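# Place the feed hopper onto the grinder inlet

## Task

Set the feed hopper onto the grinder's inlet so that it sits fitted there, then open the gripper and leave it in place.

## Robot and tools

Robot: two six-joint arms, left_arm and right_arm, each with a parallel gripper. These are just names and do not mean left or right in a picture. In the shared scene frame the origin is on the tabletop midway between the arms, +x points out over the table, +z points up, and left_arm sits toward +y. A gripper's fingers extend along its own +z axis and close along its own y axis. The reported end_effector_position is the spot between the finger pads, roughly 1 cm short of the tips.

Tool execute_actions, argument actions: a list holding one item or none. An empty list sends nothing and only reports the state. A motion item is {"rows": [...], "steps": n}, where n is 1 to 15 control steps of 1/30 s each (15 if omitted). Each row is used for one step, and the final row is repeated to fill any remaining steps. A wait item is {"steps": n} with n up to 300. It sends no command and returns once that many steps have passed since the previous result, with your writing time counting toward them. Optional pictures (true/false) chooses whether camera images come back. By default they do. If a call is refused, nothing reaches the robot.

Every row has exactly 14 numbers and covers both arms, even if only one moves. The first 7 are left_arm: waist, shoulder, elbow, wrist pitch, wrist yaw, wrist roll, then gripper opening. The next 7 are right_arm in the same order. Joint values are absolute target angles in radians, in the same convention as the Joint positions line. They are not offsets. Stated ranges per arm: waist -2.880 to 2.880, shoulder 0.000 to 3.142, elbow 0.000 to 3.019, wrist pitch -1.693 to 1.571, wrist yaw -1.571 to 1.571, wrist roll -2.094 to 2.094. A target more than 0.019 rad beyond a range end is refused if it is also farther out than that joint's latest reading. The true end can differ from the stated one by up to 0.019 rad either way. A target past the real end is clipped to it, and the result may say "joint sent to its limit", possibly about an earlier action. If that line is missing, it does not prove the joint has room left. Opening is a unitless value from -1 (closed) to +1 (fully open, pad gap 0.094 m). It is an absolute target.

Motion behaviour: joint speed is capped. On each step, each joint's target is held within a fixed distance of its measured angle: waist 0.264, shoulder 0.32, elbow 0.276, wrist pitch 0.33, wrist yaw 0.186, wrist roll 0.522 rad. If the targets would move a gripper more than 70 mm from where it is measured, all of that arm's targets are scaled back toward the current angles. So large moves need several calls. Between calls the arms keep heading for the last row sent. They stop doing so once everything is nearly still (slow or blocked counts as still) or once a step is HELD. After that only a new action drives them further, though fingers already opening or closing finish their travel.

Result lines: the state line gives each arm's gripper position (m) and orientation quaternion (w,x,y,z) in the scene frame. At long reach this can be a little off. Joint positions and Joint velocities give one block per arm: the six joints (rad, rad/s), then the pad gap (m, m/s). grip_measured is the finger opening on the same -1..1 scale you command. Each gripper's reading may be off by about 1 mm, a fixed amount per gripper. Away from ±1 the fingers go to where grip_measured would equal your command. To hold something, command about 0.03 below its grip_measured value for a firm grip, or less below for a gentler one. Pad force tops out near 50–62 N (sometimes lower), and parts under about 2 mm thick are gripped more weakly. "joint command not followed" means a clearance check altered or blocked some joint targets; the rest of the row still ran. HELD marks steps where your row, or part of it, was not sent. Joint torques are in Joint positions order without the gripper. They are raw drive outputs with a fixed per-unit offset and scale plus noise, nonzero even in free air, and friction can mimic or mask load. A MOTOR HOT line appears from 85 °C. At 100 °C that arm's motors and gripper go limp and it drops, shown as OVER-TEMPERATURE FAULT, so do not keep loads held longer than needed.

Cameras: cam_low (fixed), cam_left_wrist, cam_right_wrist, each 504x504, with the calibration given (K, distortion D, T_world_to_cam mapping scene-frame points into the camera frame). Wrist camera poses follow from the reported joints. Small calibration errors exist, and results list cameras whose numbers changed. zoom_image takes camera (one of the three names) and region [x0, y0, x1, y1] in pixels of that camera's latest image, origin at the top-left, at most 504x504. It returns a closer, sharper view.

finished_scene takes scene, the number of the current scene. The hopper must stay fitted after release. Replying without any tool call ends everything.

Avoid: knocking or placing anything off the table; dropping, slipping, slamming or hard pushes; the two arms striking or pressing on each other, which can end the scene. Brief external tugs on held parts or pushes on loose objects can happen. Smooth, economical, quick motion is preferred.

Each tool is called by a JSON object that holds its "name" and its "arguments", one argument or row to a line.

## Session

{"name": "execute_actions", "arguments": {
  "actions": []
}}

Scene clock: 0.00 s of 5400.00 s.
left_arm: end_effector_position=(+0.0176, +0.7052, +0.2082) grip_measured=+1.000 end_effector_quat_wxyz=(-0.049, -0.529, +0.641, +0.554) | right_arm: end_effector_position=(+0.3847, -0.7392, +0.1490) grip_measured=+1.000 end_effector_quat_wxyz=(-0.072, +0.137, +0.683, -0.714)
Joint positions: left_arm=[ 0.968  0.894  0.517 -0.442 -1.022  0.231  0.094] | right_arm=[-0.596  1.917  0.895  1.108  1.219 -1.553  0.094]
Joint velocities: left_arm=[-0.005 -0.015  0.007  0.007  0.007  0.022  0.   ] | right_arm=[-0.005  0.005  0.007 -0.002  0.007  0.007  0.   ]
Joint torques (N m, as the arm reports them, + toward a larger angle): no reading

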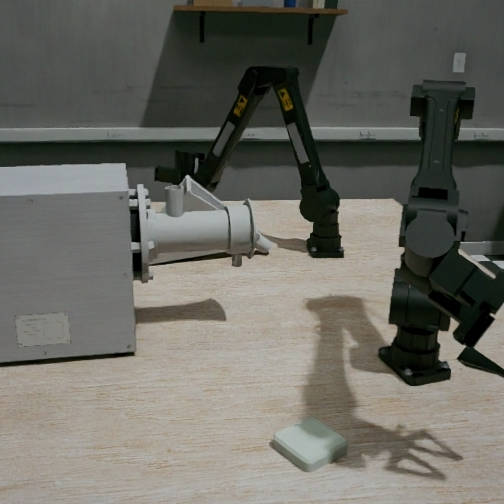

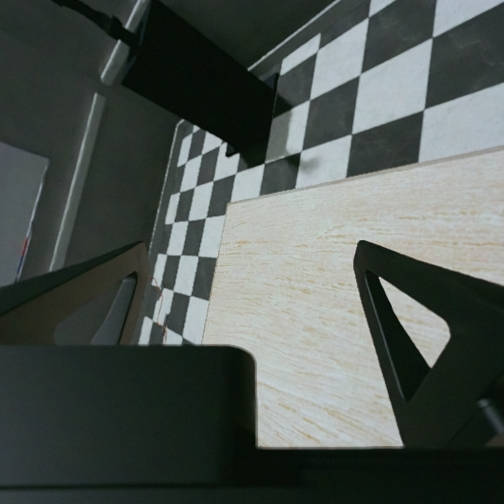

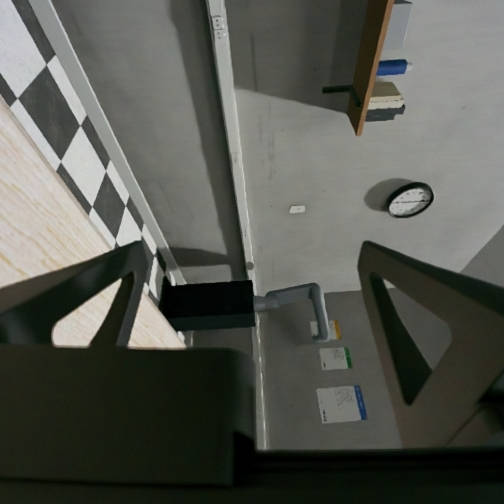

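{"name": "zoom_image", "arguments": {
  "camera": "cam_low",
  "region": [110, 130, 310, 330]
}}

Region (110, 130, 310, 330) of cam_low's 504x504 image, scaled by 2.520, with more detail than that image has.

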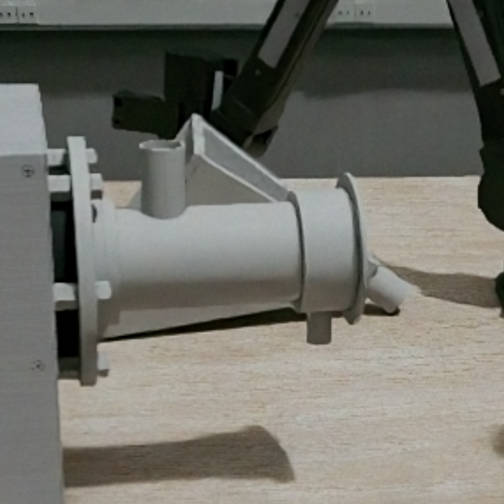

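{"name": "execute_actions", "arguments": {
  "actions": [
    {"rows":[[0.3,1.0,1.3,-1.2,0,0,1,-0.4,1.2,1.2,-1.0,0,0,1]],"steps":15}
  ],
  "pictures": false
}}

{"name": "execute_actions", "arguments": {
  "actions": [
    {"steps":60}
  ]
}}

Scene clock: 14.27 s of 5400.00 s.
left_arm: end_effector_position=(+0.2977, +0.5764, +0.2212) grip_measured=+1.000 end_effector_quat_wxyz=(+0.137, -0.264, +0.943, +0.151) | right_arm: end_effector_position=(+0.5220, -0.6891, +0.3273) grip_measured=+1.000 end_effector_quat_wxyz=(+0.268, +0.086, +0.666, -0.691)
Joint positions: left_arm=[ 0.36   0.984  0.891 -1.121 -0.206  0.058  0.094] | right_arm=[-0.456  1.605  1.034  0.715  0.816 -1.178  0.094]
Joint velocities: left_arm=[-0.581 -0.005  0.789 -0.476  1.385 -0.11   0.   ] | right_arm=[ 0.21  -0.923  0.193 -0.921 -0.857  0.93   0.   ]
Joint torques (N m, as the arm reports them, + toward a larger angle): left_arm=[ 1.27 -2.93 16.58  0.75 -0.37 -0.14] | right_arm=[ -0.42 -16.72  12.14   1.62  -0.03   0.2 ]
Steps of this call (steps 1 to 90: nothing new was sent; then 10.77 s passed at rest; steps 91 to 105: all 15 steps of this action). Readings (joint positions):
91: left_arm=[0.958 0.896 0.527 -0.478 -0.977 0.211] | right_arm=[-0.594 1.912 0.897 1.093 1.200 -1.535]
92: left_arm=[0.928 0.906 0.547 -0.543 -0.922 0.189] | right_arm=[-0.590 1.904 0.901 1.066 1.176 -1.512]
94: left_arm=[0.838 0.933 0.599 -0.664 -0.810 0.153] | right_arm=[-0.573 1.877 0.918 1.015 1.128 -1.466]
98: left_arm=[0.638 0.975 0.712 -0.895 -0.589 0.103] | right_arm=[-0.527 1.797 0.966 0.915 1.026 -1.371]
105: the state above

Scene clock: 16.27 s of 5400.00 s.
left_arm: end_effector_position=(+0.3708, +0.5599, +0.3902) grip_measured=+1.000 end_effector_quat_wxyz=(+0.308, -0.239, +0.917, +0.085) | right_arm: end_effector_position=(+0.4636, -0.4828, +0.2954) grip_measured=+1.000 end_effector_quat_wxyz=(+0.274, +0.207, +0.937, -0.066)
Joint positions: left_arm=[ 0.313  0.988  1.258 -1.191 -0.002  0.009  0.094] | right_arm=[-0.398  1.201  1.185 -0.984  0.003 -0.015  0.094]
Joint velocities: left_arm=[-0.015 -0.015  0.007 -0.002 -0.007  0.037  0.   ] | right_arm=[-0.005  0.015 -0.007  0.002  0.022 -0.022  0.   ]
Joint torques (N m, as the arm reports them, + toward a larger angle): left_arm=[-0.7  -2.55 13.3   0.94  0.18 -0.1 ] | right_arm=[-0.09 -9.59 11.38  0.83 -0.16  0.16]
Steps of this call (steps 1 to 45: the robot went on to your last target; steps 46 to 60: nothing new was sent). Readings (joint positions):
1: left_arm=[0.343 0.984 0.919 -1.134 -0.148 0.054] | right_arm=[-0.449 1.574 1.040 0.684 0.784 -1.148]
2: left_arm=[0.331 0.984 0.947 -1.145 -0.100 0.050] | right_arm=[-0.443 1.541 1.046 0.653 0.751 -1.117]
4: left_arm=[0.318 0.984 1.005 -1.160 -0.045 0.043] | right_arm=[-0.433 1.474 1.055 0.588 0.683 -1.054]
8: left_arm=[0.315 0.984 1.125 -1.177 -0.009 0.031] | right_arm=[-0.423 1.334 1.085 0.399 0.488 -0.870]
60: the state above
All arms were judged still, so your last target was given up. Only a new action makes them travel on or press farther. Fingers that are still opening or closing keep moving.
camera_calibration (this result's frames):
cam_left_wrist: T_world_to_cam=[[0.492192, -0.87041, -0.0115075, 0.310591], [-0.870256, -0.491715, -0.0295318, 0.615604], [0.0200464, 0.0245498, -0.999498, 0.492278], [0, 0, 0, 1]] pos_world=[0.372994, 0.560958, 0.513785]
cam_right_wrist: T_world_to_cam=[[-0.417653, -0.908606, 0.00130029, -0.24473], [-0.907827, 0.417354, 0.0408082, 0.61718], [-0.0376213, 0.0158632, -0.999166, 0.439042], [0, 0, 0, 1]] pos_world=[0.474598, -0.48691, 0.413808]

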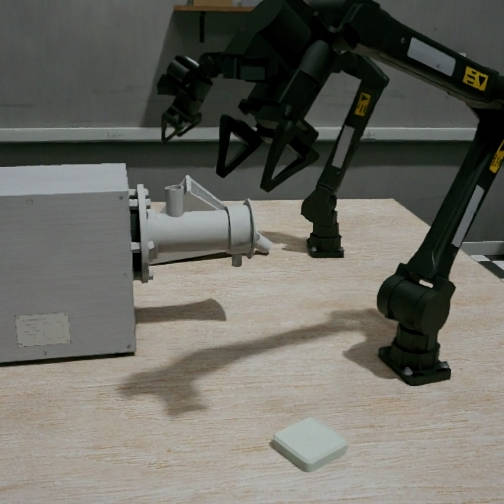

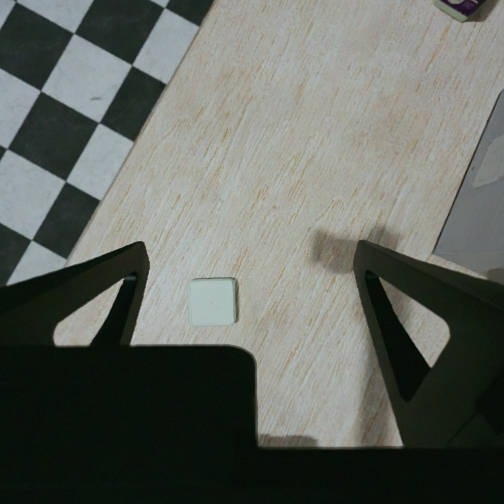

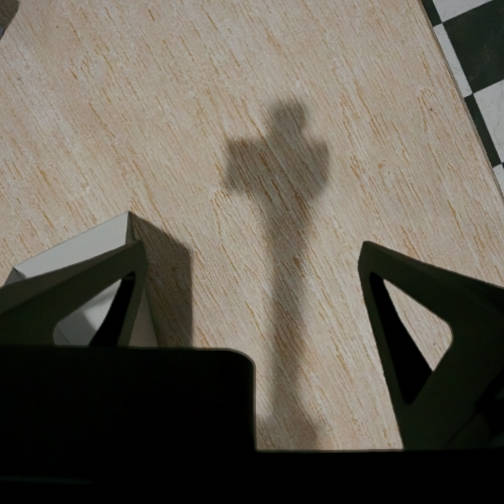

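{"name": "execute_actions", "arguments": {
  "actions": [
    {"rows":[[-0.3,1.0,1.3,-1.2,0,0,1,0.1,1.2,1.2,-1.0,0,0,1]],"steps":15}
  ],
  "pictures": false
}}

{"name": "execute_actions", "arguments": {
  "actions": [
    {"steps":30}
  ]
}}

Scene clock: 29.70 s of 5400.00 s.
left_arm: end_effector_position=(+0.4208, +0.3218, +0.3878) grip_measured=+1.000 end_effector_quat_wxyz=(+0.316, +0.059, +0.947, -0.019) | right_arm: end_effector_position=(+0.5081, -0.2375, +0.2954) grip_measured=+1.000 end_effector_quat_wxyz=(+0.282, -0.052, +0.958, +0.013)
Joint positions: left_arm=[-0.323  0.994  1.258 -1.191  0.003  0.007  0.094] | right_arm=[ 0.144  1.201  1.185 -0.984 -0.005 -0.014  0.094]
Joint velocities: left_arm=[ 0.171 -0.005 -0.012  0.002 -0.066 -0.007  0.   ] | right_arm=[-0.239  0.005  0.007 -0.022 -0.007 -0.022  0.   ]
Joint torques (N m, as the arm reports them, + toward a larger angle): left_arm=[ 1.24 -3.27 13.3   0.92 -0.02 -0.07] | right_arm=[-2.41 -9.76 11.39  0.83  0.16  0.15]
Steps of this call (steps 1 to 90: nothing new was sent; then 9.93 s passed at rest; steps 91 to 105: all 15 steps of this action). Readings (joint positions):
91: left_arm=[0.297 0.988 1.258 -1.191 -0.009 0.008] | right_arm=[-0.387 1.201 1.185 -0.984 0.007 -0.014]
92: left_arm=[0.258 0.988 1.258 -1.191 -0.011 0.007] | right_arm=[-0.363 1.201 1.185 -0.984 0.009 -0.014]
94: left_arm=[0.134 0.988 1.258 -1.191 -0.008 0.007] | right_arm=[-0.277 1.201 1.185 -0.984 0.009 -0.014]
98: left_arm=[-0.152 0.992 1.258 -1.191 -0.003 0.007] | right_arm=[-0.054 1.201 1.185 -0.984 0.006 -0.014]
105: the state above

Scene clock: 30.70 s of 5400.00 s.
left_arm: end_effector_position=(+0.4214, +0.3274, +0.3878) grip_measured=+1.000 end_effector_quat_wxyz=(+0.316, +0.052, +0.947, -0.016) | right_arm: end_effector_position=(+0.5096, -0.2593, +0.2954) grip_measured=+1.000 end_effector_quat_wxyz=(+0.282, -0.029, +0.959, +0.005)
Joint positions: left_arm=[-0.309  0.994  1.258 -1.191  0.002  0.007  0.094] | right_arm=[ 0.098  1.201  1.185 -0.984 -0.002 -0.014  0.094]
Joint velocities: left_arm=[-0.005  0.005 -0.017 -0.002 -0.022  0.081  0.   ] | right_arm=[ 0.005  0.005  0.002 -0.002  0.007  0.007  0.   ]
Joint torques (N m, as the arm reports them, + toward a larger angle): left_arm=[ 1.13 -3.49 13.35  0.94 -0.01 -0.07] | right_arm=[ 0.21 -9.78 11.35  0.84  0.04  0.15]
Steps of this call (steps 1 to 30: the robot went on to your last target). Readings (joint positions):
1: left_arm=[-0.318 0.994 1.258 -1.191 0.003 0.007] | right_arm=[0.135 1.201 1.185 -0.984 -0.005 -0.014]
2: left_arm=[-0.313 0.994 1.258 -1.191 0.002 0.007] | right_arm=[0.125 1.201 1.185 -0.984 -0.004 -0.014]
4: left_arm=[-0.310 0.994 1.258 -1.191 0.002 0.007] | right_arm=[0.107 1.201 1.185 -0.984 -0.002 -0.014]
8: left_arm=[-0.309 0.994 1.258 -1.191 0.002 0.007] | right_arm=[0.098 1.201 1.185 -0.984 -0.002 -0.014]
30: the state above
All arms were judged still, so your last target was given up. Only a new action makes them travel on or press farther. Fingers that are still opening or closing keep moving.
camera_calibration (this result's frames):
cam_left_wrist: T_world_to_cam=[[-0.107711, -0.994159, -0.00674607, 0.374753], [-0.9939, 0.10784, -0.0230752, 0.398549], [0.0236679, 0.00421946, -0.999711, 0.499813], [0, 0, 0, 1]] pos_world=[0.424653, 0.327476, 0.511393]
cam_right_wrist: T_world_to_cam=[[0.066728, -0.997765, -0.00348855, -0.290989], [-0.996934, -0.0668148, 0.0407119, 0.485599], [-0.040854, 0.000761229, -0.999165, 0.434959], [0, 0, 0, 1]] pos_world=[0.521297, -0.258224, 0.413811]

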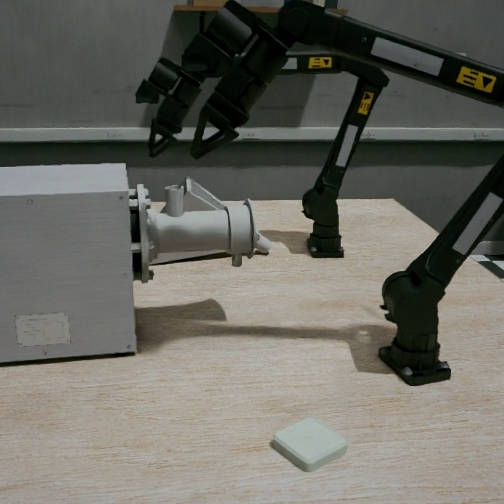

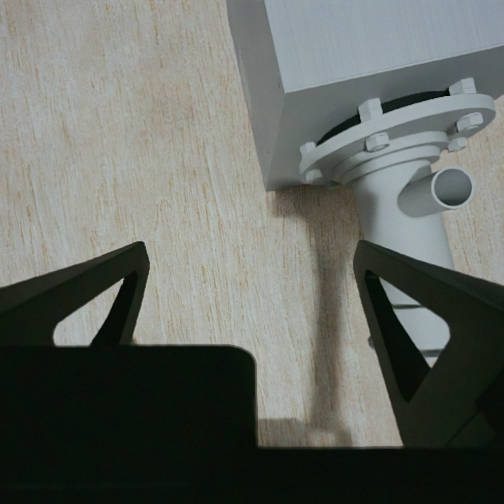

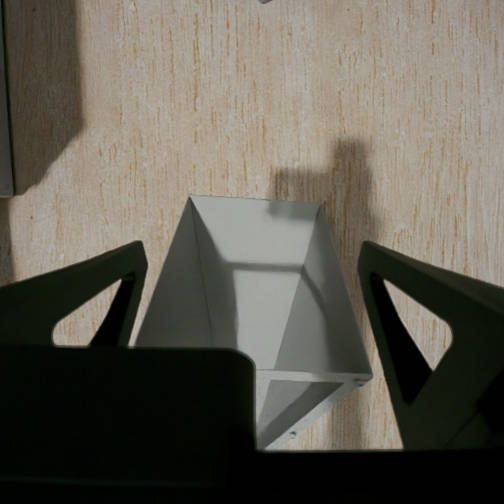

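{"name": "execute_actions", "arguments": {
  "actions": [
    {"rows":[[-0.3,1.0,1.3,-0.6,0,0,1,0.1,1.2,1.2,-1.6,0,0,1]],"steps":15}
  ],
  "pictures": false
}}

{"name": "execute_actions", "arguments": {
  "actions": [
    {"steps":20}
  ]
}}

{"name": "execute_actions", "arguments": {
  "actions": [
    {"rows":[[-0.3,1.0,1.3,-0.6,0,0,1,0.1,1.2,1.7,-1.6,0,0,1]],"steps":15}
  ],
  "pictures": false
}}

{"name": "execute_actions", "arguments": {
  "actions": [
    {"steps":25}
  ],
  "pictures": false
}}

{"name": "execute_actions", "arguments": {
  "actions": [
    {"rows":[[-0.3,1.0,1.3,-0.6,0,0,1,0.1,1.7,1.7,-1.6,0,0,1]],"steps":15}
  ],
  "pictures": false
}}

{"name": "execute_actions", "arguments": {
  "actions": [
    {"steps":25}
  ]
}}

Scene clock: 42.20 s of 5400.00 s.
left_arm: end_effector_position=(+0.5054, +0.3187, +0.4949) grip_measured=+1.000 end_effector_quat_wxyz=(+0.566, +0.046, +0.822, -0.028) | right_arm: end_effector_position=(+0.3706, -0.2657, +0.2596) grip_measured=+1.000 end_effector_quat_wxyz=(-0.010, -0.030, +0.999, +0.001)
Joint positions: left_arm=[-0.309  0.999  1.256 -0.622  0.002  0.007  0.094] | right_arm=[ 0.098  1.198  1.192 -1.585 -0.002 -0.014  0.094]
Joint velocities: left_arm=[-0.005 -0.005 -0.012 -0.022 -0.007  0.007  0.   ] | right_arm=[-0.005 -0.015  0.017 -0.002 -0.051  0.037  0.   ]
Joint torques (N m, as the arm reports them, + toward a larger angle): left_arm=[ 1.05 -4.16 13.92  2.46 -0.03 -0.08] | right_arm=[ 0.21 -8.71  9.89 -0.36  0.05  0.15]
Steps of this call (steps 1 to 90: nothing new was sent; then 8.00 s passed at rest; steps 91 to 105: all 15 steps of this action). Readings (joint positions):
91: left_arm=[-0.309 0.993 1.256 -1.142 0.002 0.007] | right_arm=[0.098 1.201 1.191 -1.039 -0.002 -0.014]
92: left_arm=[-0.309 0.995 1.255 -1.046 0.002 0.007] | right_arm=[0.098 1.201 1.195 -1.142 -0.002 -0.014]
94: left_arm=[-0.309 0.998 1.255 -0.841 0.002 0.007] | right_arm=[0.098 1.198 1.195 -1.354 -0.002 -0.014]
98: left_arm=[-0.309 0.999 1.256 -0.638 0.002 0.007] | right_arm=[0.098 1.198 1.192 -1.564 -0.002 -0.014]
105: the state above

Scene clock: 42.87 s of 5400.00 s.
left_arm: end_effector_position=(+0.5054, +0.3187, +0.4949) grip_measured=+1.000 end_effector_quat_wxyz=(+0.566, +0.046, +0.822, -0.028) | right_arm: end_effector_position=(+0.3705, -0.2657, +0.2596) grip_measured=+1.000 end_effector_quat_wxyz=(-0.011, -0.030, +0.999, +0.001)
Joint positions: left_arm=[-0.309  0.999  1.256 -0.622  0.002  0.007  0.094] | right_arm=[ 0.098  1.198  1.192 -1.585 -0.002 -0.014  0.094]
Joint velocities: left_arm=[ 0.005 -0.015 -0.012 -0.002  0.022 -0.037  0.   ] | right_arm=[-0.005 -0.005  0.002  0.002 -0.007 -0.037  0.   ]
Joint torques (N m, as the arm reports them, + toward a larger angle): left_arm=[ 1.13 -4.3  13.93  2.43 -0.03 -0.08] | right_arm=[ 0.21 -8.38  9.88 -0.31  0.05  0.15]
Steps of this call (steps 1 to 15: the robot went on to your last target; steps 16 to 20: nothing new was sent). Readings (joint positions):
1: left_arm=[-0.309 0.999 1.256 -0.622 0.002 0.007] | right_arm=[0.098 1.198 1.192 -1.585 -0.002 -0.014]
2: left_arm=[-0.309 0.999 1.256 -0.622 0.002 0.007] | right_arm=[0.098 1.198 1.192 -1.585 -0.002 -0.014]
4: left_arm=[-0.309 0.999 1.256 -0.622 0.002 0.007] | right_arm=[0.098 1.198 1.192 -1.585 -0.002 -0.014]
8: left_arm=[-0.309 0.999 1.256 -0.622 0.002 0.007] | right_arm=[0.098 1.198 1.192 -1.585 -0.002 -0.014]
20: the state above
All arms were judged still, so your last target was given up. Only a new action makes them travel on or press farther. Fingers that are still opening or closing keep moving.
camera_calibration (this result's frames):
cam_left_wrist: T_world_to_cam=[[-0.103281, -0.994614, -0.00868386, 0.374813], [-0.828755, 0.0908795, -0.552183, 0.669264], [0.549998, -0.0498334, -0.833678, 0.273969], [0, 0, 0, 1]] pos_world=[0.442684, 0.325624, 0.601213]
cam_right_wrist: T_world_to_cam=[[0.0612298, -0.998018, -0.0145335, -0.283375], [-0.803944, -0.0579422, 0.591876, 0.135711], [-0.591544, -0.0245563, -0.805898, 0.540673], [0, 0, 0, 1]] pos_world=[0.446287, -0.261673, 0.351285]

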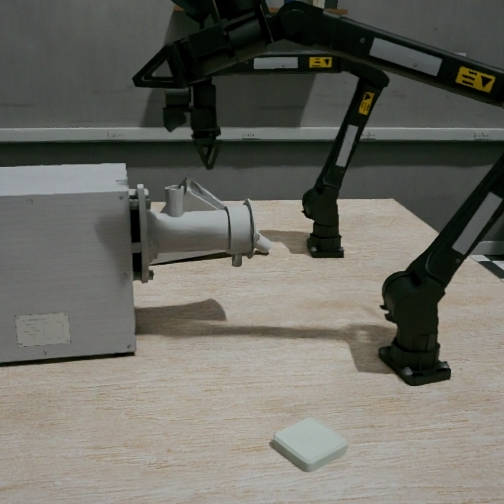

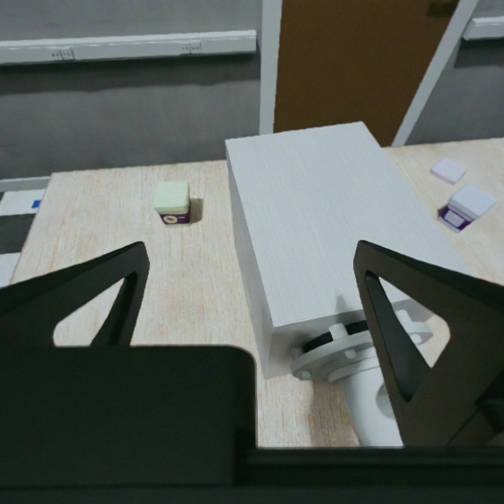

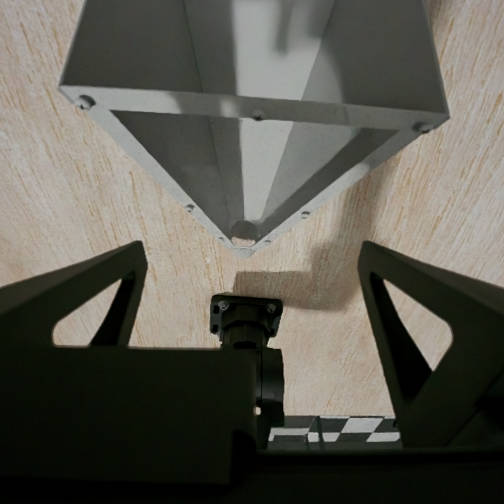

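Scene clock: 43.37 s of 5400.00 s.
left_arm: end_effector_position=(+0.5054, +0.3187, +0.4949) grip_measured=+1.000 end_effector_quat_wxyz=(+0.566, +0.046, +0.822, -0.028) | right_arm: end_effector_position=(+0.4378, -0.2626, +0.4734) grip_measured=+1.000 end_effector_quat_wxyz=(+0.240, -0.029, +0.970, +0.005)
Joint positions: left_arm=[-0.309  0.999  1.256 -0.622  0.002  0.007  0.094] | right_arm=[ 0.098  1.185  1.688 -1.589 -0.002 -0.014  0.094]
Joint velocities: left_arm=[-0.005 -0.024 -0.007  0.012  0.022  0.037  0.   ] | right_arm=[ 0.005 -0.22   0.017  0.007 -0.051  0.007  0.   ]
Joint torques (N m, as the arm reports them, + toward a larger angle): left_arm=[ 1.08 -4.35 13.9   2.44 -0.03 -0.07] | right_arm=[ 0.24 -5.82  9.87  0.95  0.05  0.15]
Steps of this call (steps 1 to 15: all 15 steps of this action). Readings (joint positions):
1: left_arm=[-0.309 0.999 1.256 -0.622 0.002 0.007] | right_arm=[0.098 1.199 1.203 -1.588 -0.002 -0.014]
2: left_arm=[-0.309 0.999 1.256 -0.622 0.002 0.007] | right_arm=[0.098 1.203 1.226 -1.589 -0.002 -0.014]
4: left_arm=[-0.309 0.999 1.256 -0.622 0.002 0.007] | right_arm=[0.098 1.208 1.300 -1.589 -0.002 -0.014]
8: left_arm=[-0.309 0.999 1.256 -0.622 0.002 0.007] | right_arm=[0.098 1.208 1.480 -1.589 -0.002 -0.014]
15: the state above

Scene clock: 44.20 s of 5400.00 s.
left_arm: end_effector_position=(+0.5054, +0.3187, +0.4949) grip_measured=+1.000 end_effector_quat_wxyz=(+0.566, +0.046, +0.822, -0.028) | right_arm: end_effector_position=(+0.4373, -0.2626, +0.4740) grip_measured=+1.000 end_effector_quat_wxyz=(+0.240, -0.029, +0.970, +0.005)
Joint positions: left_arm=[-0.309  0.999  1.256 -0.622  0.002  0.007  0.094] | right_arm=[ 0.098  1.183  1.688 -1.589 -0.002 -0.014  0.094]
Joint velocities: left_arm=[-0.005 -0.015 -0.007  0.002  0.022 -0.051  0.   ] | right_arm=[-0.005 -0.015  0.017  0.002  0.022 -0.051  0.   ]
Joint torques (N m, as the arm reports them, + toward a larger angle): left_arm=[ 1.12 -4.34 13.96  2.44 -0.03 -0.07] | right_arm=[ 0.23 -6.24 10.01  0.97  0.05  0.15]
Steps of this call (steps 1 to 15: the robot went on to your last target; steps 16 to 25: nothing new was sent). Readings (joint positions):
1: left_arm=[-0.309 0.999 1.256 -0.622 0.002 0.007] | right_arm=[0.098 1.179 1.688 -1.589 -0.002 -0.014]
2: left_arm=[-0.309 0.999 1.256 -0.622 0.002 0.007] | right_arm=[0.098 1.177 1.688 -1.589 -0.002 -0.014]
4: left_arm=[-0.309 0.999 1.256 -0.622 0.002 0.007] | right_arm=[0.098 1.178 1.688 -1.589 -0.002 -0.014]
8: left_arm=[-0.309 0.999 1.256 -0.622 0.002 0.007] | right_arm=[0.098 1.183 1.688 -1.589 -0.002 -0.014]
25: the state above
All arms were judged still, so your last target was given up. Only a new action makes them travel on or press farther. Fingers that are still opening or closing keep moving.

Scene clock: 44.70 s of 5400.00 s.
left_arm: end_effector_position=(+0.5054, +0.3187, +0.4949) grip_measured=+1.000 end_effector_quat_wxyz=(+0.566, +0.046, +0.822, -0.028) | right_arm: end_effector_position=(+0.5526, -0.2573, +0.2779) grip_measured=+1.000 end_effector_quat_wxyz=(+0.017, -0.030, +0.999, +0.001)
Joint positions: left_arm=[-0.309  0.999  1.256 -0.622  0.002  0.007  0.094] | right_arm=[ 0.098  1.642  1.695 -1.59  -0.002 -0.014  0.094]
Joint velocities: left_arm=[-0.005  0.005 -0.017  0.007 -0.022 -0.037  0.   ] | right_arm=[ 0.005  1.079 -0.002 -0.007 -0.081  0.037  0.   ]
Joint torques (N m, as the arm reports them, + toward a larger angle): left_arm=[ 1.08 -4.27 13.93  2.46 -0.02 -0.07] | right_arm=[  0.23 -16.21   9.79  -0.08   0.05   0.15]
Steps of this call (steps 1 to 15: all 15 steps of this action). Readings (joint positions):
1: left_arm=[-0.309 0.999 1.256 -0.622 0.002 0.007] | right_arm=[0.098 1.191 1.688 -1.590 -0.002 -0.014]
2: left_arm=[-0.309 0.999 1.256 -0.622 0.002 0.007] | right_arm=[0.098 1.202 1.693 -1.590 -0.002 -0.014]
4: left_arm=[-0.309 0.999 1.256 -0.622 0.002 0.007] | right_arm=[0.098 1.243 1.695 -1.590 -0.002 -0.014]
8: left_arm=[-0.309 0.999 1.256 -0.622 0.002 0.007] | right_arm=[0.098 1.371 1.695 -1.590 -0.002 -0.014]
15: the state above

Scene clock: 45.53 s of 5400.00 s.
left_arm: end_effector_position=(+0.5054, +0.3187, +0.4949) grip_measured=+1.000 end_effector_quat_wxyz=(+0.566, +0.046, +0.822, -0.028) | right_arm: end_effector_position=(+0.5566, -0.2571, +0.2414) grip_measured=+1.000 end_effector_quat_wxyz=(-0.022, -0.030, +0.999, +0.001)
Joint positions: left_arm=[-0.309  0.999  1.256 -0.622  0.002  0.007  0.094] | right_arm=[ 0.098  1.704  1.678 -1.59  -0.002 -0.014  0.094]
Joint velocities: left_arm=[-0.024 -0.005  0.007 -0.007 -0.051 -0.081  0.   ] | right_arm=[-0.005  0.005 -0.012  0.007 -0.022 -0.007  0.   ]
Joint torques (N m, as the arm reports them, + toward a larger angle): left_arm=[ 1.14 -4.34 13.95  2.42 -0.03 -0.07] | right_arm=[  0.2  -16.95  10.95  -0.15   0.05   0.15]
Steps of this call (steps 1 to 25: the robot went on to your last target). Readings (joint positions):
1: left_arm=[-0.309 0.999 1.256 -0.622 0.002 0.007] | right_arm=[0.098 1.676 1.694 -1.590 -0.002 -0.014]
2: left_arm=[-0.309 0.999 1.256 -0.622 0.002 0.007] | right_arm=[0.098 1.704 1.691 -1.590 -0.002 -0.014]
4: left_arm=[-0.309 0.999 1.256 -0.622 0.002 0.007] | right_arm=[0.098 1.736 1.682 -1.590 -0.002 -0.014]
8: left_arm=[-0.309 0.999 1.256 -0.622 0.002 0.007] | right_arm=[0.098 1.733 1.678 -1.590 -0.002 -0.014]
25: the state above
camera_calibration (this result's frames):
cam_left_wrist: T_world_to_cam=[[-0.103281, -0.994614, -0.00868386, 0.374813], [-0.828755, 0.0908795, -0.552183, 0.669264], [0.549998, -0.0498334, -0.833678, 0.273969], [0, 0, 0, 1]] pos_world=[0.442684, 0.325624, 0.601213]
cam_right_wrist: T_world_to_cam=[[0.0608822, -0.998034, -0.014892, -0.28622], [-0.789736, -0.0572891, 0.610766, 0.284321], [-0.610418, -0.025424, -0.791671, 0.643118], [0, 0, 0, 1]] pos_world=[0.634535, -0.253018, 0.331223]

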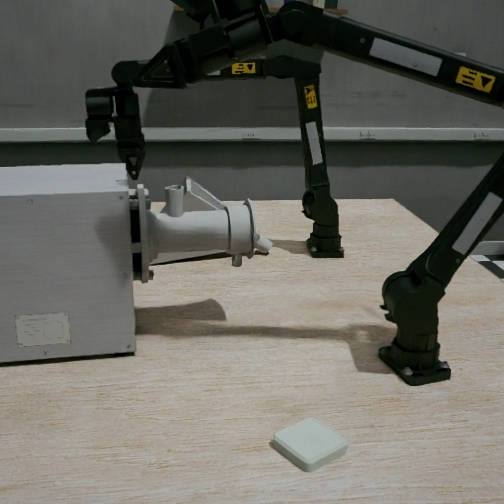

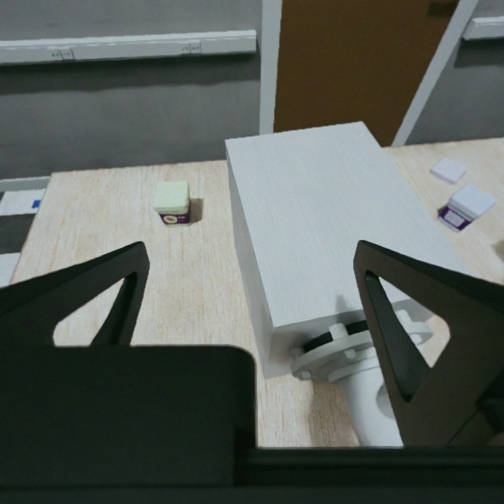

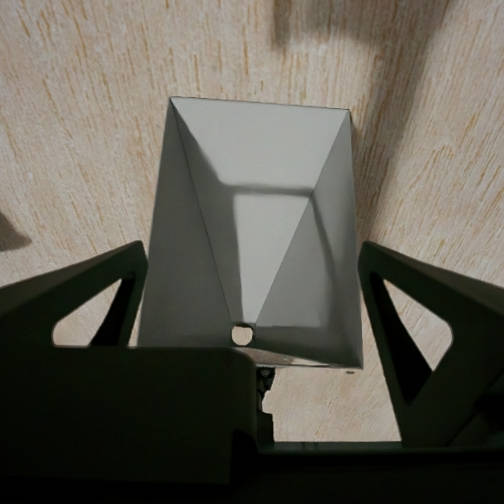

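{"name": "execute_actions", "arguments": {
  "actions": [
    {"rows":[[0.3,0.6,0.3,-0.3,0,0,1,-0.289,1.486,1.305,-1.43,-0.275,0.0,0.3]],"steps":15}
  ],
  "pictures": false
}}

{"name": "execute_actions", "arguments": {
  "actions": [
    {"steps":30}
  ]
}}

Scene clock: 78.63 s of 5400.00 s.
left_arm: end_effector_position=(+0.3565, +0.5243, +0.3008) grip_measured=+1.000 end_effector_quat_wxyz=(+0.550, -0.183, +0.805, +0.129) | right_arm: end_effector_position=(+0.4527, -0.4014, +0.2009) grip_measured=+0.303 end_effector_quat_wxyz=(-0.006, +0.194, +0.971, +0.138)
Joint positions: left_arm=[ 0.247  0.595  0.571 -0.345 -0.001  0.007  0.094] | right_arm=[-0.345  1.499  1.306 -1.446 -0.269 -0.011  0.061]
Joint velocities: left_arm=[ 0.347 -0.015 -1.263  0.066 -0.051  0.007  0.   ] | right_arm=[ 0.239 -0.034 -0.037  0.032 -0.037  0.022 -0.   ]
Joint torques (N m, as the arm reports them, + toward a larger angle): left_arm=[ 0.36  0.9   9.53  2.17  0.07 -0.03] | right_arm=[  3.32 -13.96   8.86   0.96  -0.47   0.1 ]
Steps of this call (steps 1 to 15: the robot went on to your last target; steps 16 to 90: nothing new was sent; then 29.60 s passed at rest; steps 91 to 105: all 15 steps of this action). Readings (joint positions):
91: left_arm=[-0.300 0.988 1.237 -0.590 0.006 0.007] | right_arm=[0.088 1.694 1.658 -1.570 -0.050 -0.014]
92: left_arm=[-0.277 0.963 1.194 -0.535 0.007 0.007] | right_arm=[0.075 1.669 1.610 -1.539 -0.107 -0.014]
94: left_arm=[-0.200 0.888 1.095 -0.469 0.007 0.007] | right_arm=[0.017 1.614 1.505 -1.509 -0.193 -0.014]
98: left_arm=[0.004 0.708 0.885 -0.387 0.003 0.007] | right_arm=[-0.166 1.536 1.361 -1.473 -0.262 -0.014]
105: the state above

Scene clock: 79.63 s of 5400.00 s.
left_arm: end_effector_position=(+0.3032, +0.5131, +0.1286) grip_measured=+1.000 end_effector_quat_wxyz=(+0.431, -0.217, +0.869, +0.111) | right_arm: end_effector_position=(+0.4599, -0.3753, +0.2015) grip_measured=+0.303 end_effector_quat_wxyz=(-0.009, +0.164, +0.977, +0.140)
Joint positions: left_arm=[ 0.29   0.6    0.271 -0.32  -0.001  0.007  0.094] | right_arm=[-0.282  1.498  1.306 -1.445 -0.274 -0.011  0.061]
Joint velocities: left_arm=[ 0.005  0.005 -0.012 -0.002 -0.022  0.007  0.   ] | right_arm=[-0.005  0.015 -0.002  0.017 -0.051  0.037  0.   ]
Joint torques (N m, as the arm reports them, + toward a larger angle): left_arm=[ 1.11  1.04 12.36  2.24  0.12 -0.07] | right_arm=[ -0.46 -14.12   8.78   1.05  -0.32   0.1 ]
Steps of this call (steps 1 to 30: the robot went on to your last target). Readings (joint positions):
1: left_arm=[0.256 0.595 0.524 -0.344 -0.001 0.007] | right_arm=[-0.335 1.498 1.306 -1.446 -0.269 -0.011]
2: left_arm=[0.264 0.595 0.477 -0.342 -0.001 0.007] | right_arm=[-0.323 1.498 1.306 -1.445 -0.271 -0.011]
4: left_arm=[0.276 0.595 0.381 -0.334 -0.001 0.007] | right_arm=[-0.299 1.498 1.306 -1.445 -0.272 -0.011]
8: left_arm=[0.290 0.600 0.272 -0.333 -0.001 0.007] | right_arm=[-0.282 1.498 1.306 -1.445 -0.274 -0.011]
30: the state above
All arms were judged still, so your last target was given up. Only a new action makes them travel on or press farther. Fingers that are still opening or closing keep moving.
camera_calibration (this result's frames):
cam_left_wrist: T_world_to_cam=[[0.475783, -0.879507, -0.00986509, 0.309555], [-0.841157, -0.451702, -0.297356, 0.531148], [0.25707, 0.149775, -0.954716, 0.0914155], [0, 0, 0, 1]] pos_world=[0.275998, 0.498485, 0.24827]
cam_right_wrist: T_world_to_cam=[[-0.32013, -0.904379, -0.282162, -0.1346], [-0.79363, 0.0933578, 0.601195, 0.285817], [-0.517366, 0.416393, -0.747629, 0.663585], [0, 0, 0, 1]] pos_world=[0.52706, -0.424725, 0.286305]

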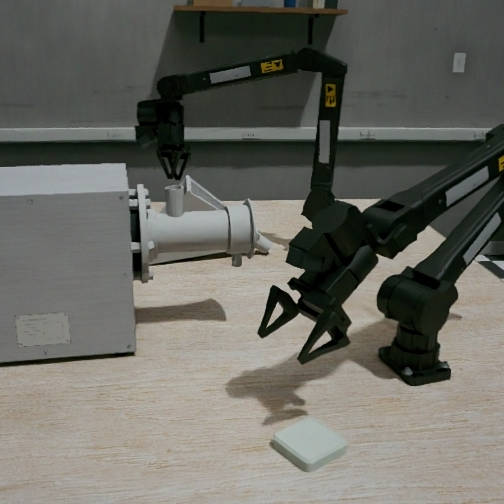

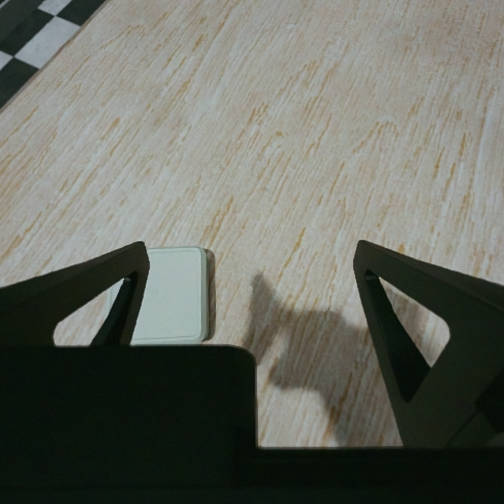

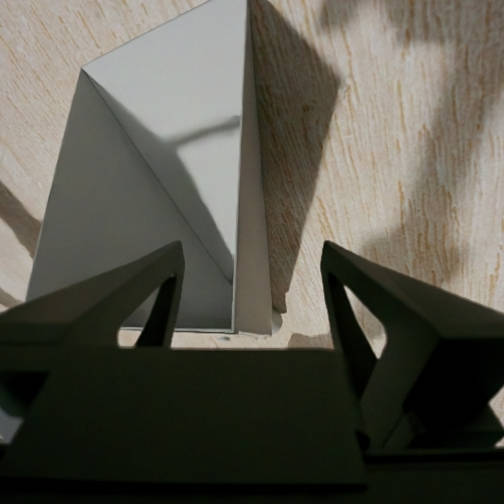

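{"name": "zoom_image", "arguments": {
  "camera": "cam_right_wrist",
  "region": [150, 170, 350, 370]
}}

Region (150, 170, 350, 370) of cam_right_wrist's 504x504 image, scaled by 2.520, with more detail than that image has.

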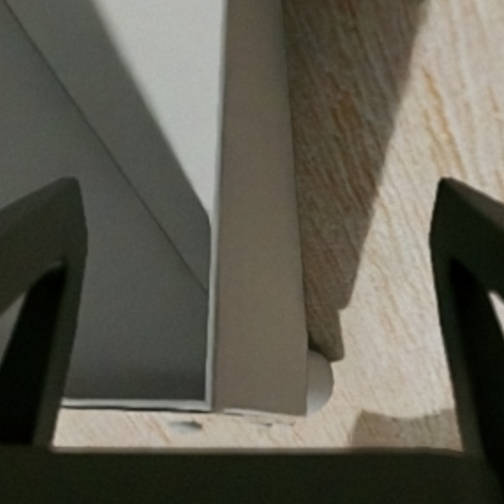

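{"name": "execute_actions", "arguments": {
  "actions": [
    {"rows":[[0.3,0.6,0.3,-0.3,0,0,1,-0.26,1.49,1.30,-1.41,-0.24,0.02,0.3],[0.3,0.6,0.3,-0.3,0,0,1,-0.24,1.49,1.29,-1.40,-0.22,0.03,0.3],[0.3,0.6,0.3,-0.3,0,0,1,-0.23,1.49,1.28,-1.39,-0.212,0.03,0.3],[0.3,0.6,0.3,-0.3,0,0,1,-0.225,1.495,1.265,-1.37,-0.212,0.03,0.3],[0.3,0.6,0.3,-0.3,0,0,1,-0.22,1.5,1.25,-1.35,-0.212,0.03,0.3],[0.3,0.6,0.3,-0.3,0,0,1,-0.216,1.503,1.235,-1.33,-0.212,0.03,0.3],[0.3,0.6,0.3,-0.3,0,0,1,-0.212,1.506,1.22,-1.305,-0.212,0.03,0.3],[0.3,0.6,0.3,-0.3,0,0,1,-0.208,1.51,1.205,-1.28,-0.212,0.03,0.3],[0.3,0.6,0.3,-0.3,0,0,1,-0.204,1.514,1.19,-1.26,-0.212,0.03,0.3],[0.3,0.6,0.3,-0.3,0,0,1,-0.2,1.518,1.175,-1.24,-0.212,0.03,0.3],[0.3,0.6,0.3,-0.3,0,0,1,-0.197,1.521,1.16,-1.22,-0.212,0.03,0.3],[0.3,0.6,0.3,-0.3,0,0,1,-0.194,1.524,1.145,-1.2,-0.212,0.03,0.3],[0.3,0.6,0.3,-0.3,0,0,1,-0.191,1.527,1.13,-1.18,-0.212,0.03,0.3],[0.3,0.6,0.3,-0.3,0,0,1,-0.188,1.53,1.12,-1.165,-0.212,0.03,0.3]],"steps":15}
  ],
  "pictures": false
}}

{"name": "execute_actions", "arguments": {
  "actions": [
    {"steps":15}
  ]
}}

Scene clock: 88.40 s of 5400.00 s.
left_arm: end_effector_position=(+0.3032, +0.5131, +0.1286) grip_measured=+1.000 end_effector_quat_wxyz=(+0.431, -0.217, +0.869, +0.111) | right_arm: end_effector_position=(+0.4664, -0.3490, +0.1370) grip_measured=+0.303 end_effector_quat_wxyz=(+0.019, +0.128, +0.986, +0.106)
Joint positions: left_arm=[ 0.29   0.6    0.271 -0.32  -0.001  0.007  0.094] | right_arm=[-0.195  1.5    1.141 -1.198 -0.215  0.013  0.061]
Joint velocities: left_arm=[ 0.005 -0.024 -0.007 -0.002  0.051  0.037  0.   ] | right_arm=[ 0.005  0.034 -0.222  0.354  0.037 -0.022 -0.   ]
Joint torques (N m, as the arm reports them, + toward a larger angle): left_arm=[ 1.24  1.1  12.44  2.22  0.12 -0.08] | right_arm=[  0.76 -10.61   7.86   0.84  -0.04   0.12]
Steps of this call (steps 1 to 90: nothing new was sent; then 5.27 s passed at rest; steps 91 to 105: all 15 steps of this action). Readings (joint positions):
91: left_arm=[0.290 0.600 0.271 -0.320 -0.001 0.007] | right_arm=[-0.281 1.498 1.306 -1.441 -0.259 -0.009]
92: left_arm=[0.290 0.600 0.271 -0.320 -0.001 0.007] | right_arm=[-0.278 1.498 1.304 -1.433 -0.239 -0.004]
94: left_arm=[0.290 0.600 0.271 -0.320 -0.001 0.007] | right_arm=[-0.263 1.498 1.294 -1.411 -0.218 0.003]
98: left_arm=[0.290 0.600 0.271 -0.320 -0.001 0.007] | right_arm=[-0.222 1.498 1.239 -1.338 -0.216 0.010]
105: the state above

Scene clock: 88.90 s of 5400.00 s.
left_arm: end_effector_position=(+0.3032, +0.5131, +0.1286) grip_measured=+1.000 end_effector_quat_wxyz=(+0.431, -0.217, +0.869, +0.111) | right_arm: end_effector_position=(+0.4681, -0.3495, +0.1326) grip_measured=+0.303 end_effector_quat_wxyz=(+0.023, +0.129, +0.986, +0.105)
Joint positions: left_arm=[ 0.29   0.6    0.271 -0.32  -0.001  0.007  0.094] | right_arm=[-0.195  1.503  1.132 -1.177 -0.215  0.015  0.061]
Joint velocities: left_arm=[-0.005 -0.015 -0.002  0.007 -0.066  0.051  0.   ] | right_arm=[-0.015 -0.005 -0.007 -0.002 -0.051 -0.037  0.001]
Joint torques (N m, as the arm reports them, + toward a larger angle): left_arm=[ 1.1   1.21 12.42  2.21  0.12 -0.07] | right_arm=[  0.6  -10.56   7.59   1.12  -0.06   0.14]
Steps of this call (steps 1 to 15: the robot went on to your last target). Readings (joint positions):
1: left_arm=[0.290 0.600 0.271 -0.320 -0.001 0.007] | right_arm=[-0.195 1.501 1.136 -1.189 -0.215 0.013]
2: left_arm=[0.290 0.600 0.271 -0.320 -0.001 0.007] | right_arm=[-0.195 1.502 1.134 -1.183 -0.215 0.014]
4: left_arm=[0.290 0.600 0.271 -0.320 -0.001 0.007] | right_arm=[-0.195 1.503 1.132 -1.178 -0.215 0.014]
8: left_arm=[0.290 0.600 0.271 -0.320 -0.001 0.007] | right_arm=[-0.195 1.503 1.132 -1.177 -0.215 0.014]
15: the state above
camera_calibration (this result's frames):
cam_left_wrist: T_world_to_cam=[[0.475783, -0.879507, -0.00986509, 0.309555], [-0.841157, -0.451702, -0.297356, 0.531148], [0.25707, 0.149775, -0.954716, 0.0914155], [0, 0, 0, 1]] pos_world=[0.275998, 0.498485, 0.24827]
cam_right_wrist: T_world_to_cam=[[-0.246284, -0.942638, -0.22534, -0.183589], [-0.834536, 0.0880253, 0.543876, 0.356192], [-0.492843, 0.322003, -0.808344, 0.569236], [0, 0, 0, 1]] pos_world=[0.532583, -0.387707, 0.225044]

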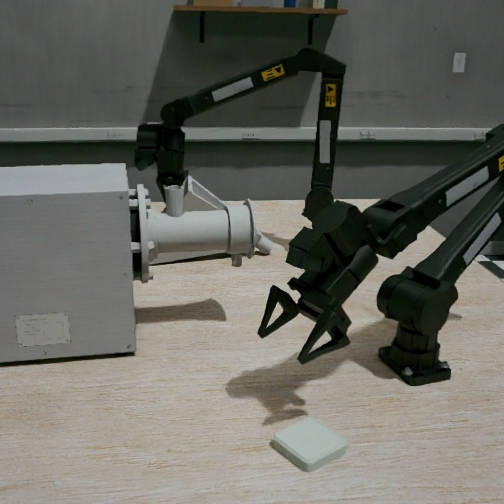

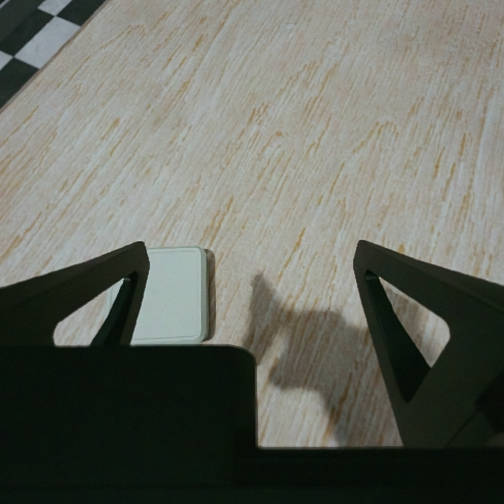

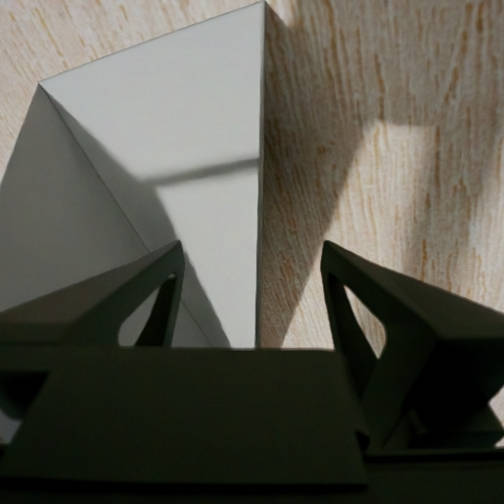

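{"name": "execute_actions", "arguments": {
  "actions": [
    {"rows":[[0.3,0.6,0.3,-0.3,0,0,1,-0.186,1.55,1.10,-1.155,-0.212,0.03,0.2],[0.3,0.6,0.3,-0.3,0,0,1,-0.18,1.572,1.083,-1.14,-0.212,0.03,0.0]],"steps":15}
  ]
}}

Scene clock: 91.70 s of 5400.00 s.
left_arm: end_effector_position=(+0.3032, +0.5131, +0.1286) grip_measured=+1.000 end_effector_quat_wxyz=(+0.431, -0.217, +0.869, +0.111) | right_arm: end_effector_position=(+0.4626, -0.3463, +0.1045) grip_measured=+0.003 end_effector_quat_wxyz=(+0.002, +0.129, +0.986, +0.107)
Joint positions: left_arm=[ 0.29   0.6    0.271 -0.32  -0.001  0.007  0.094] | right_arm=[-0.191  1.544  1.098 -1.145 -0.214  0.015  0.047]
Joint velocities: left_arm=[-0.005  0.005 -0.002 -0.002  0.066 -0.037  0.   ] | right_arm=[-0.015 -0.005 -0.002 -0.002 -0.022  0.022 -0.001]
Joint torques (N m, as the arm reports them, + toward a larger angle): left_arm=[ 1.16  1.05 12.41  2.17  0.12 -0.08] | right_arm=[  0.93 -10.79   6.95   0.7   -0.12   0.14]
Steps of this call (steps 1 to 15: the robot went on to your last target; steps 16 to 69: nothing new was sent; steps 70 to 84: all 15 steps of this action). Readings (joint positions):
70: left_arm=[0.290 0.600 0.271 -0.320 -0.001 0.007] | right_arm=[-0.195 1.504 1.130 -1.174 -0.215 0.015]
71: left_arm=[0.290 0.600 0.271 -0.320 -0.001 0.007] | right_arm=[-0.195 1.506 1.126 -1.166 -0.214 0.015]
73: left_arm=[0.290 0.600 0.271 -0.320 -0.001 0.007] | right_arm=[-0.195 1.516 1.119 -1.151 -0.214 0.015]
77: left_arm=[0.290 0.600 0.271 -0.320 -0.001 0.007] | right_arm=[-0.192 1.538 1.106 -1.145 -0.214 0.015]
84: the state above
camera_calibration (this result's frames):
cam_left_wrist: T_world_to_cam=[[0.475783, -0.879507, -0.00986509, 0.309555], [-0.841157, -0.451702, -0.297356, 0.531148], [0.25707, 0.149775, -0.954716, 0.0914155], [0, 0, 0, 1]] pos_world=[0.275998, 0.498485, 0.24827]
cam_right_wrist: T_world_to_cam=[[-0.251997, -0.941525, -0.22367, -0.185447], [-0.81155, 0.079704, 0.578821, 0.349464], [-0.527147, 0.32738, -0.78418, 0.557943], [0, 0, 0, 1]] pos_world=[0.530993, -0.385116, 0.193772]

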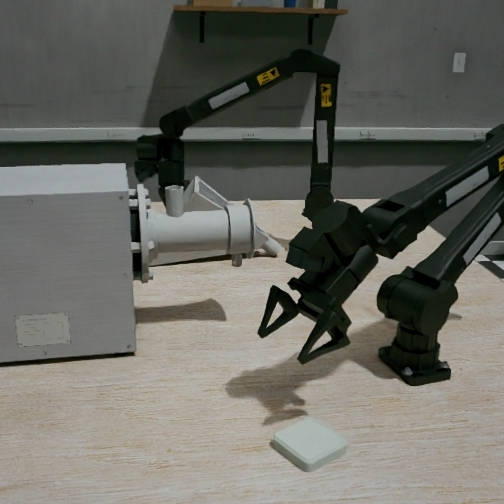

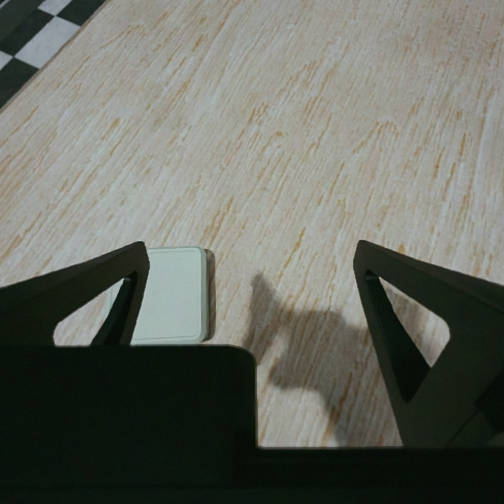

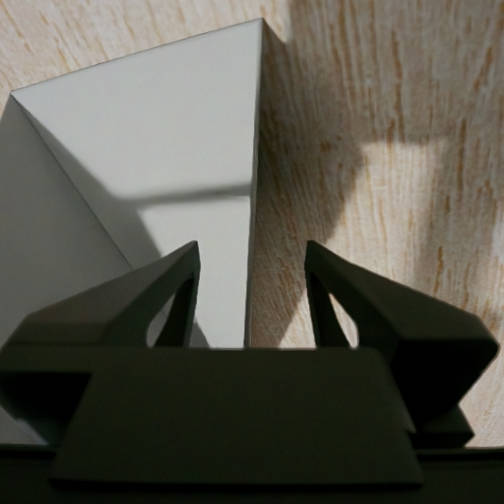

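{"name": "execute_actions", "arguments": {
  "actions": [
    {"rows":[[0.3,0.6,0.3,-0.3,0,0,1,-0.176,1.585,1.065,-1.115,-0.212,0.03,0.0],[0.3,0.6,0.3,-0.3,0,0,1,-0.172,1.598,1.045,-1.085,-0.212,0.03,0.0]],"steps":15}
  ]
}}

{"name": "zoom_image", "arguments": {
  "camera": "cam_low",
  "region": [120, 110, 300, 290]
}}

Scene clock: 96.10 s of 5400.00 s.
left_arm: end_effector_position=(+0.3032, +0.5131, +0.1286) grip_measured=+1.000 end_effector_quat_wxyz=(+0.431, -0.217, +0.869, +0.111) | right_arm: end_effector_position=(+0.4605, -0.3422, +0.0839) grip_measured=+0.003 end_effector_quat_wxyz=(-0.000, +0.126, +0.986, +0.107)
Joint positions: left_arm=[ 0.29   0.6    0.271 -0.32  -0.001  0.007  0.094] | right_arm=[-0.182  1.565  1.063 -1.092 -0.214  0.016  0.047]
Joint velocities: left_arm=[-0.005  0.005  0.012 -0.017 -0.037  0.007  0.   ] | right_arm=[ 0.005  0.005 -0.002  0.007  0.007 -0.066 -0.   ]
Joint torques (N m, as the arm reports them, + toward a larger angle): left_arm=[ 1.22  1.14 12.41  2.21  0.12 -0.08] | right_arm=[  0.83 -10.25   6.42   0.71  -0.13   0.13]
Steps of this call (steps 1 to 15: the robot went on to your last target; steps 16 to 90: nothing new was sent; then 0.90 s passed at rest; steps 91 to 105: all 15 steps of this action). Readings (joint positions):
91: left_arm=[0.290 0.600 0.271 -0.320 -0.001 0.007] | right_arm=[-0.190 1.544 1.096 -1.141 -0.214 0.016]
92: left_arm=[0.290 0.600 0.271 -0.320 -0.001 0.007] | right_arm=[-0.190 1.544 1.091 -1.127 -0.214 0.016]
94: left_arm=[0.290 0.600 0.271 -0.320 -0.001 0.007] | right_arm=[-0.188 1.547 1.082 -1.102 -0.214 0.016]
98: left_arm=[0.290 0.600 0.271 -0.320 -0.001 0.007] | right_arm=[-0.184 1.559 1.069 -1.092 -0.214 0.016]
105: the state above
camera_calibration (this result's frames):
cam_left_wrist: T_world_to_cam=[[0.475783, -0.879507, -0.00986509, 0.309555], [-0.841157, -0.451702, -0.297356, 0.531148], [0.25707, 0.149775, -0.954716, 0.0914155], [0, 0, 0, 1]] pos_world=[0.275998, 0.498485, 0.24827]
cam_right_wrist: T_world_to_cam=[[-0.246025, -0.943127, -0.223568, -0.190014], [-0.809815, 0.0732639, 0.582093, 0.356085], [-0.532608, 0.324258, -0.781783, 0.540564], [0, 0, 0, 1]] pos_world=[0.529523, -0.380578, 0.172848]

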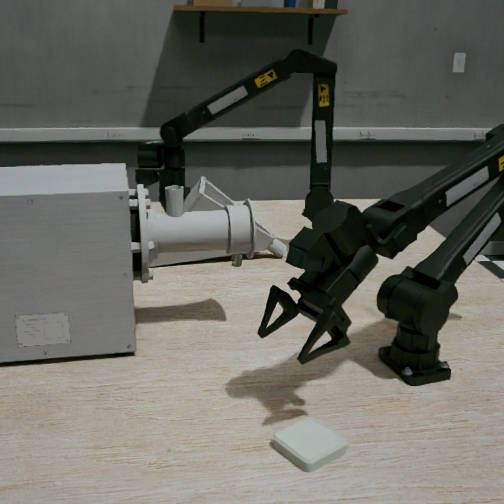

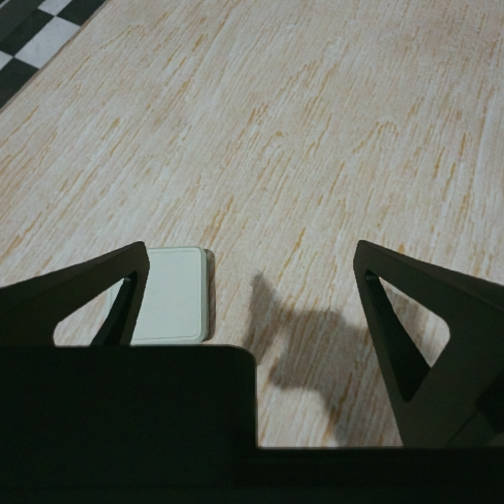

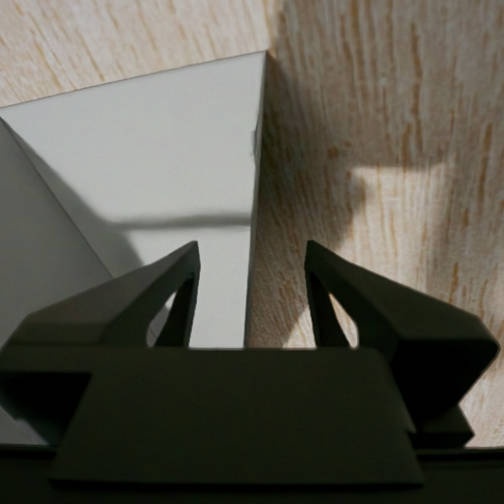

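Region (120, 110, 300, 290) of cam_low's 504x504 image, scaled by 2.800, with more detail than that image has.

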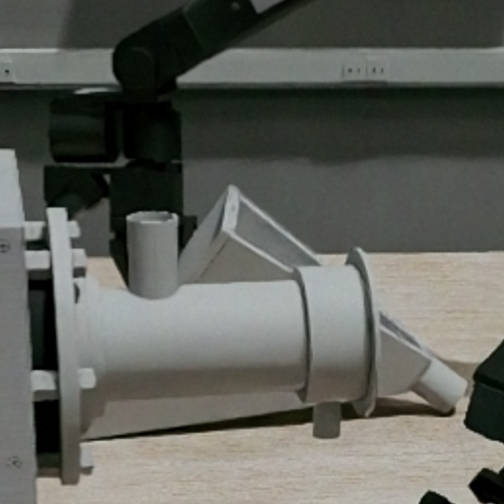

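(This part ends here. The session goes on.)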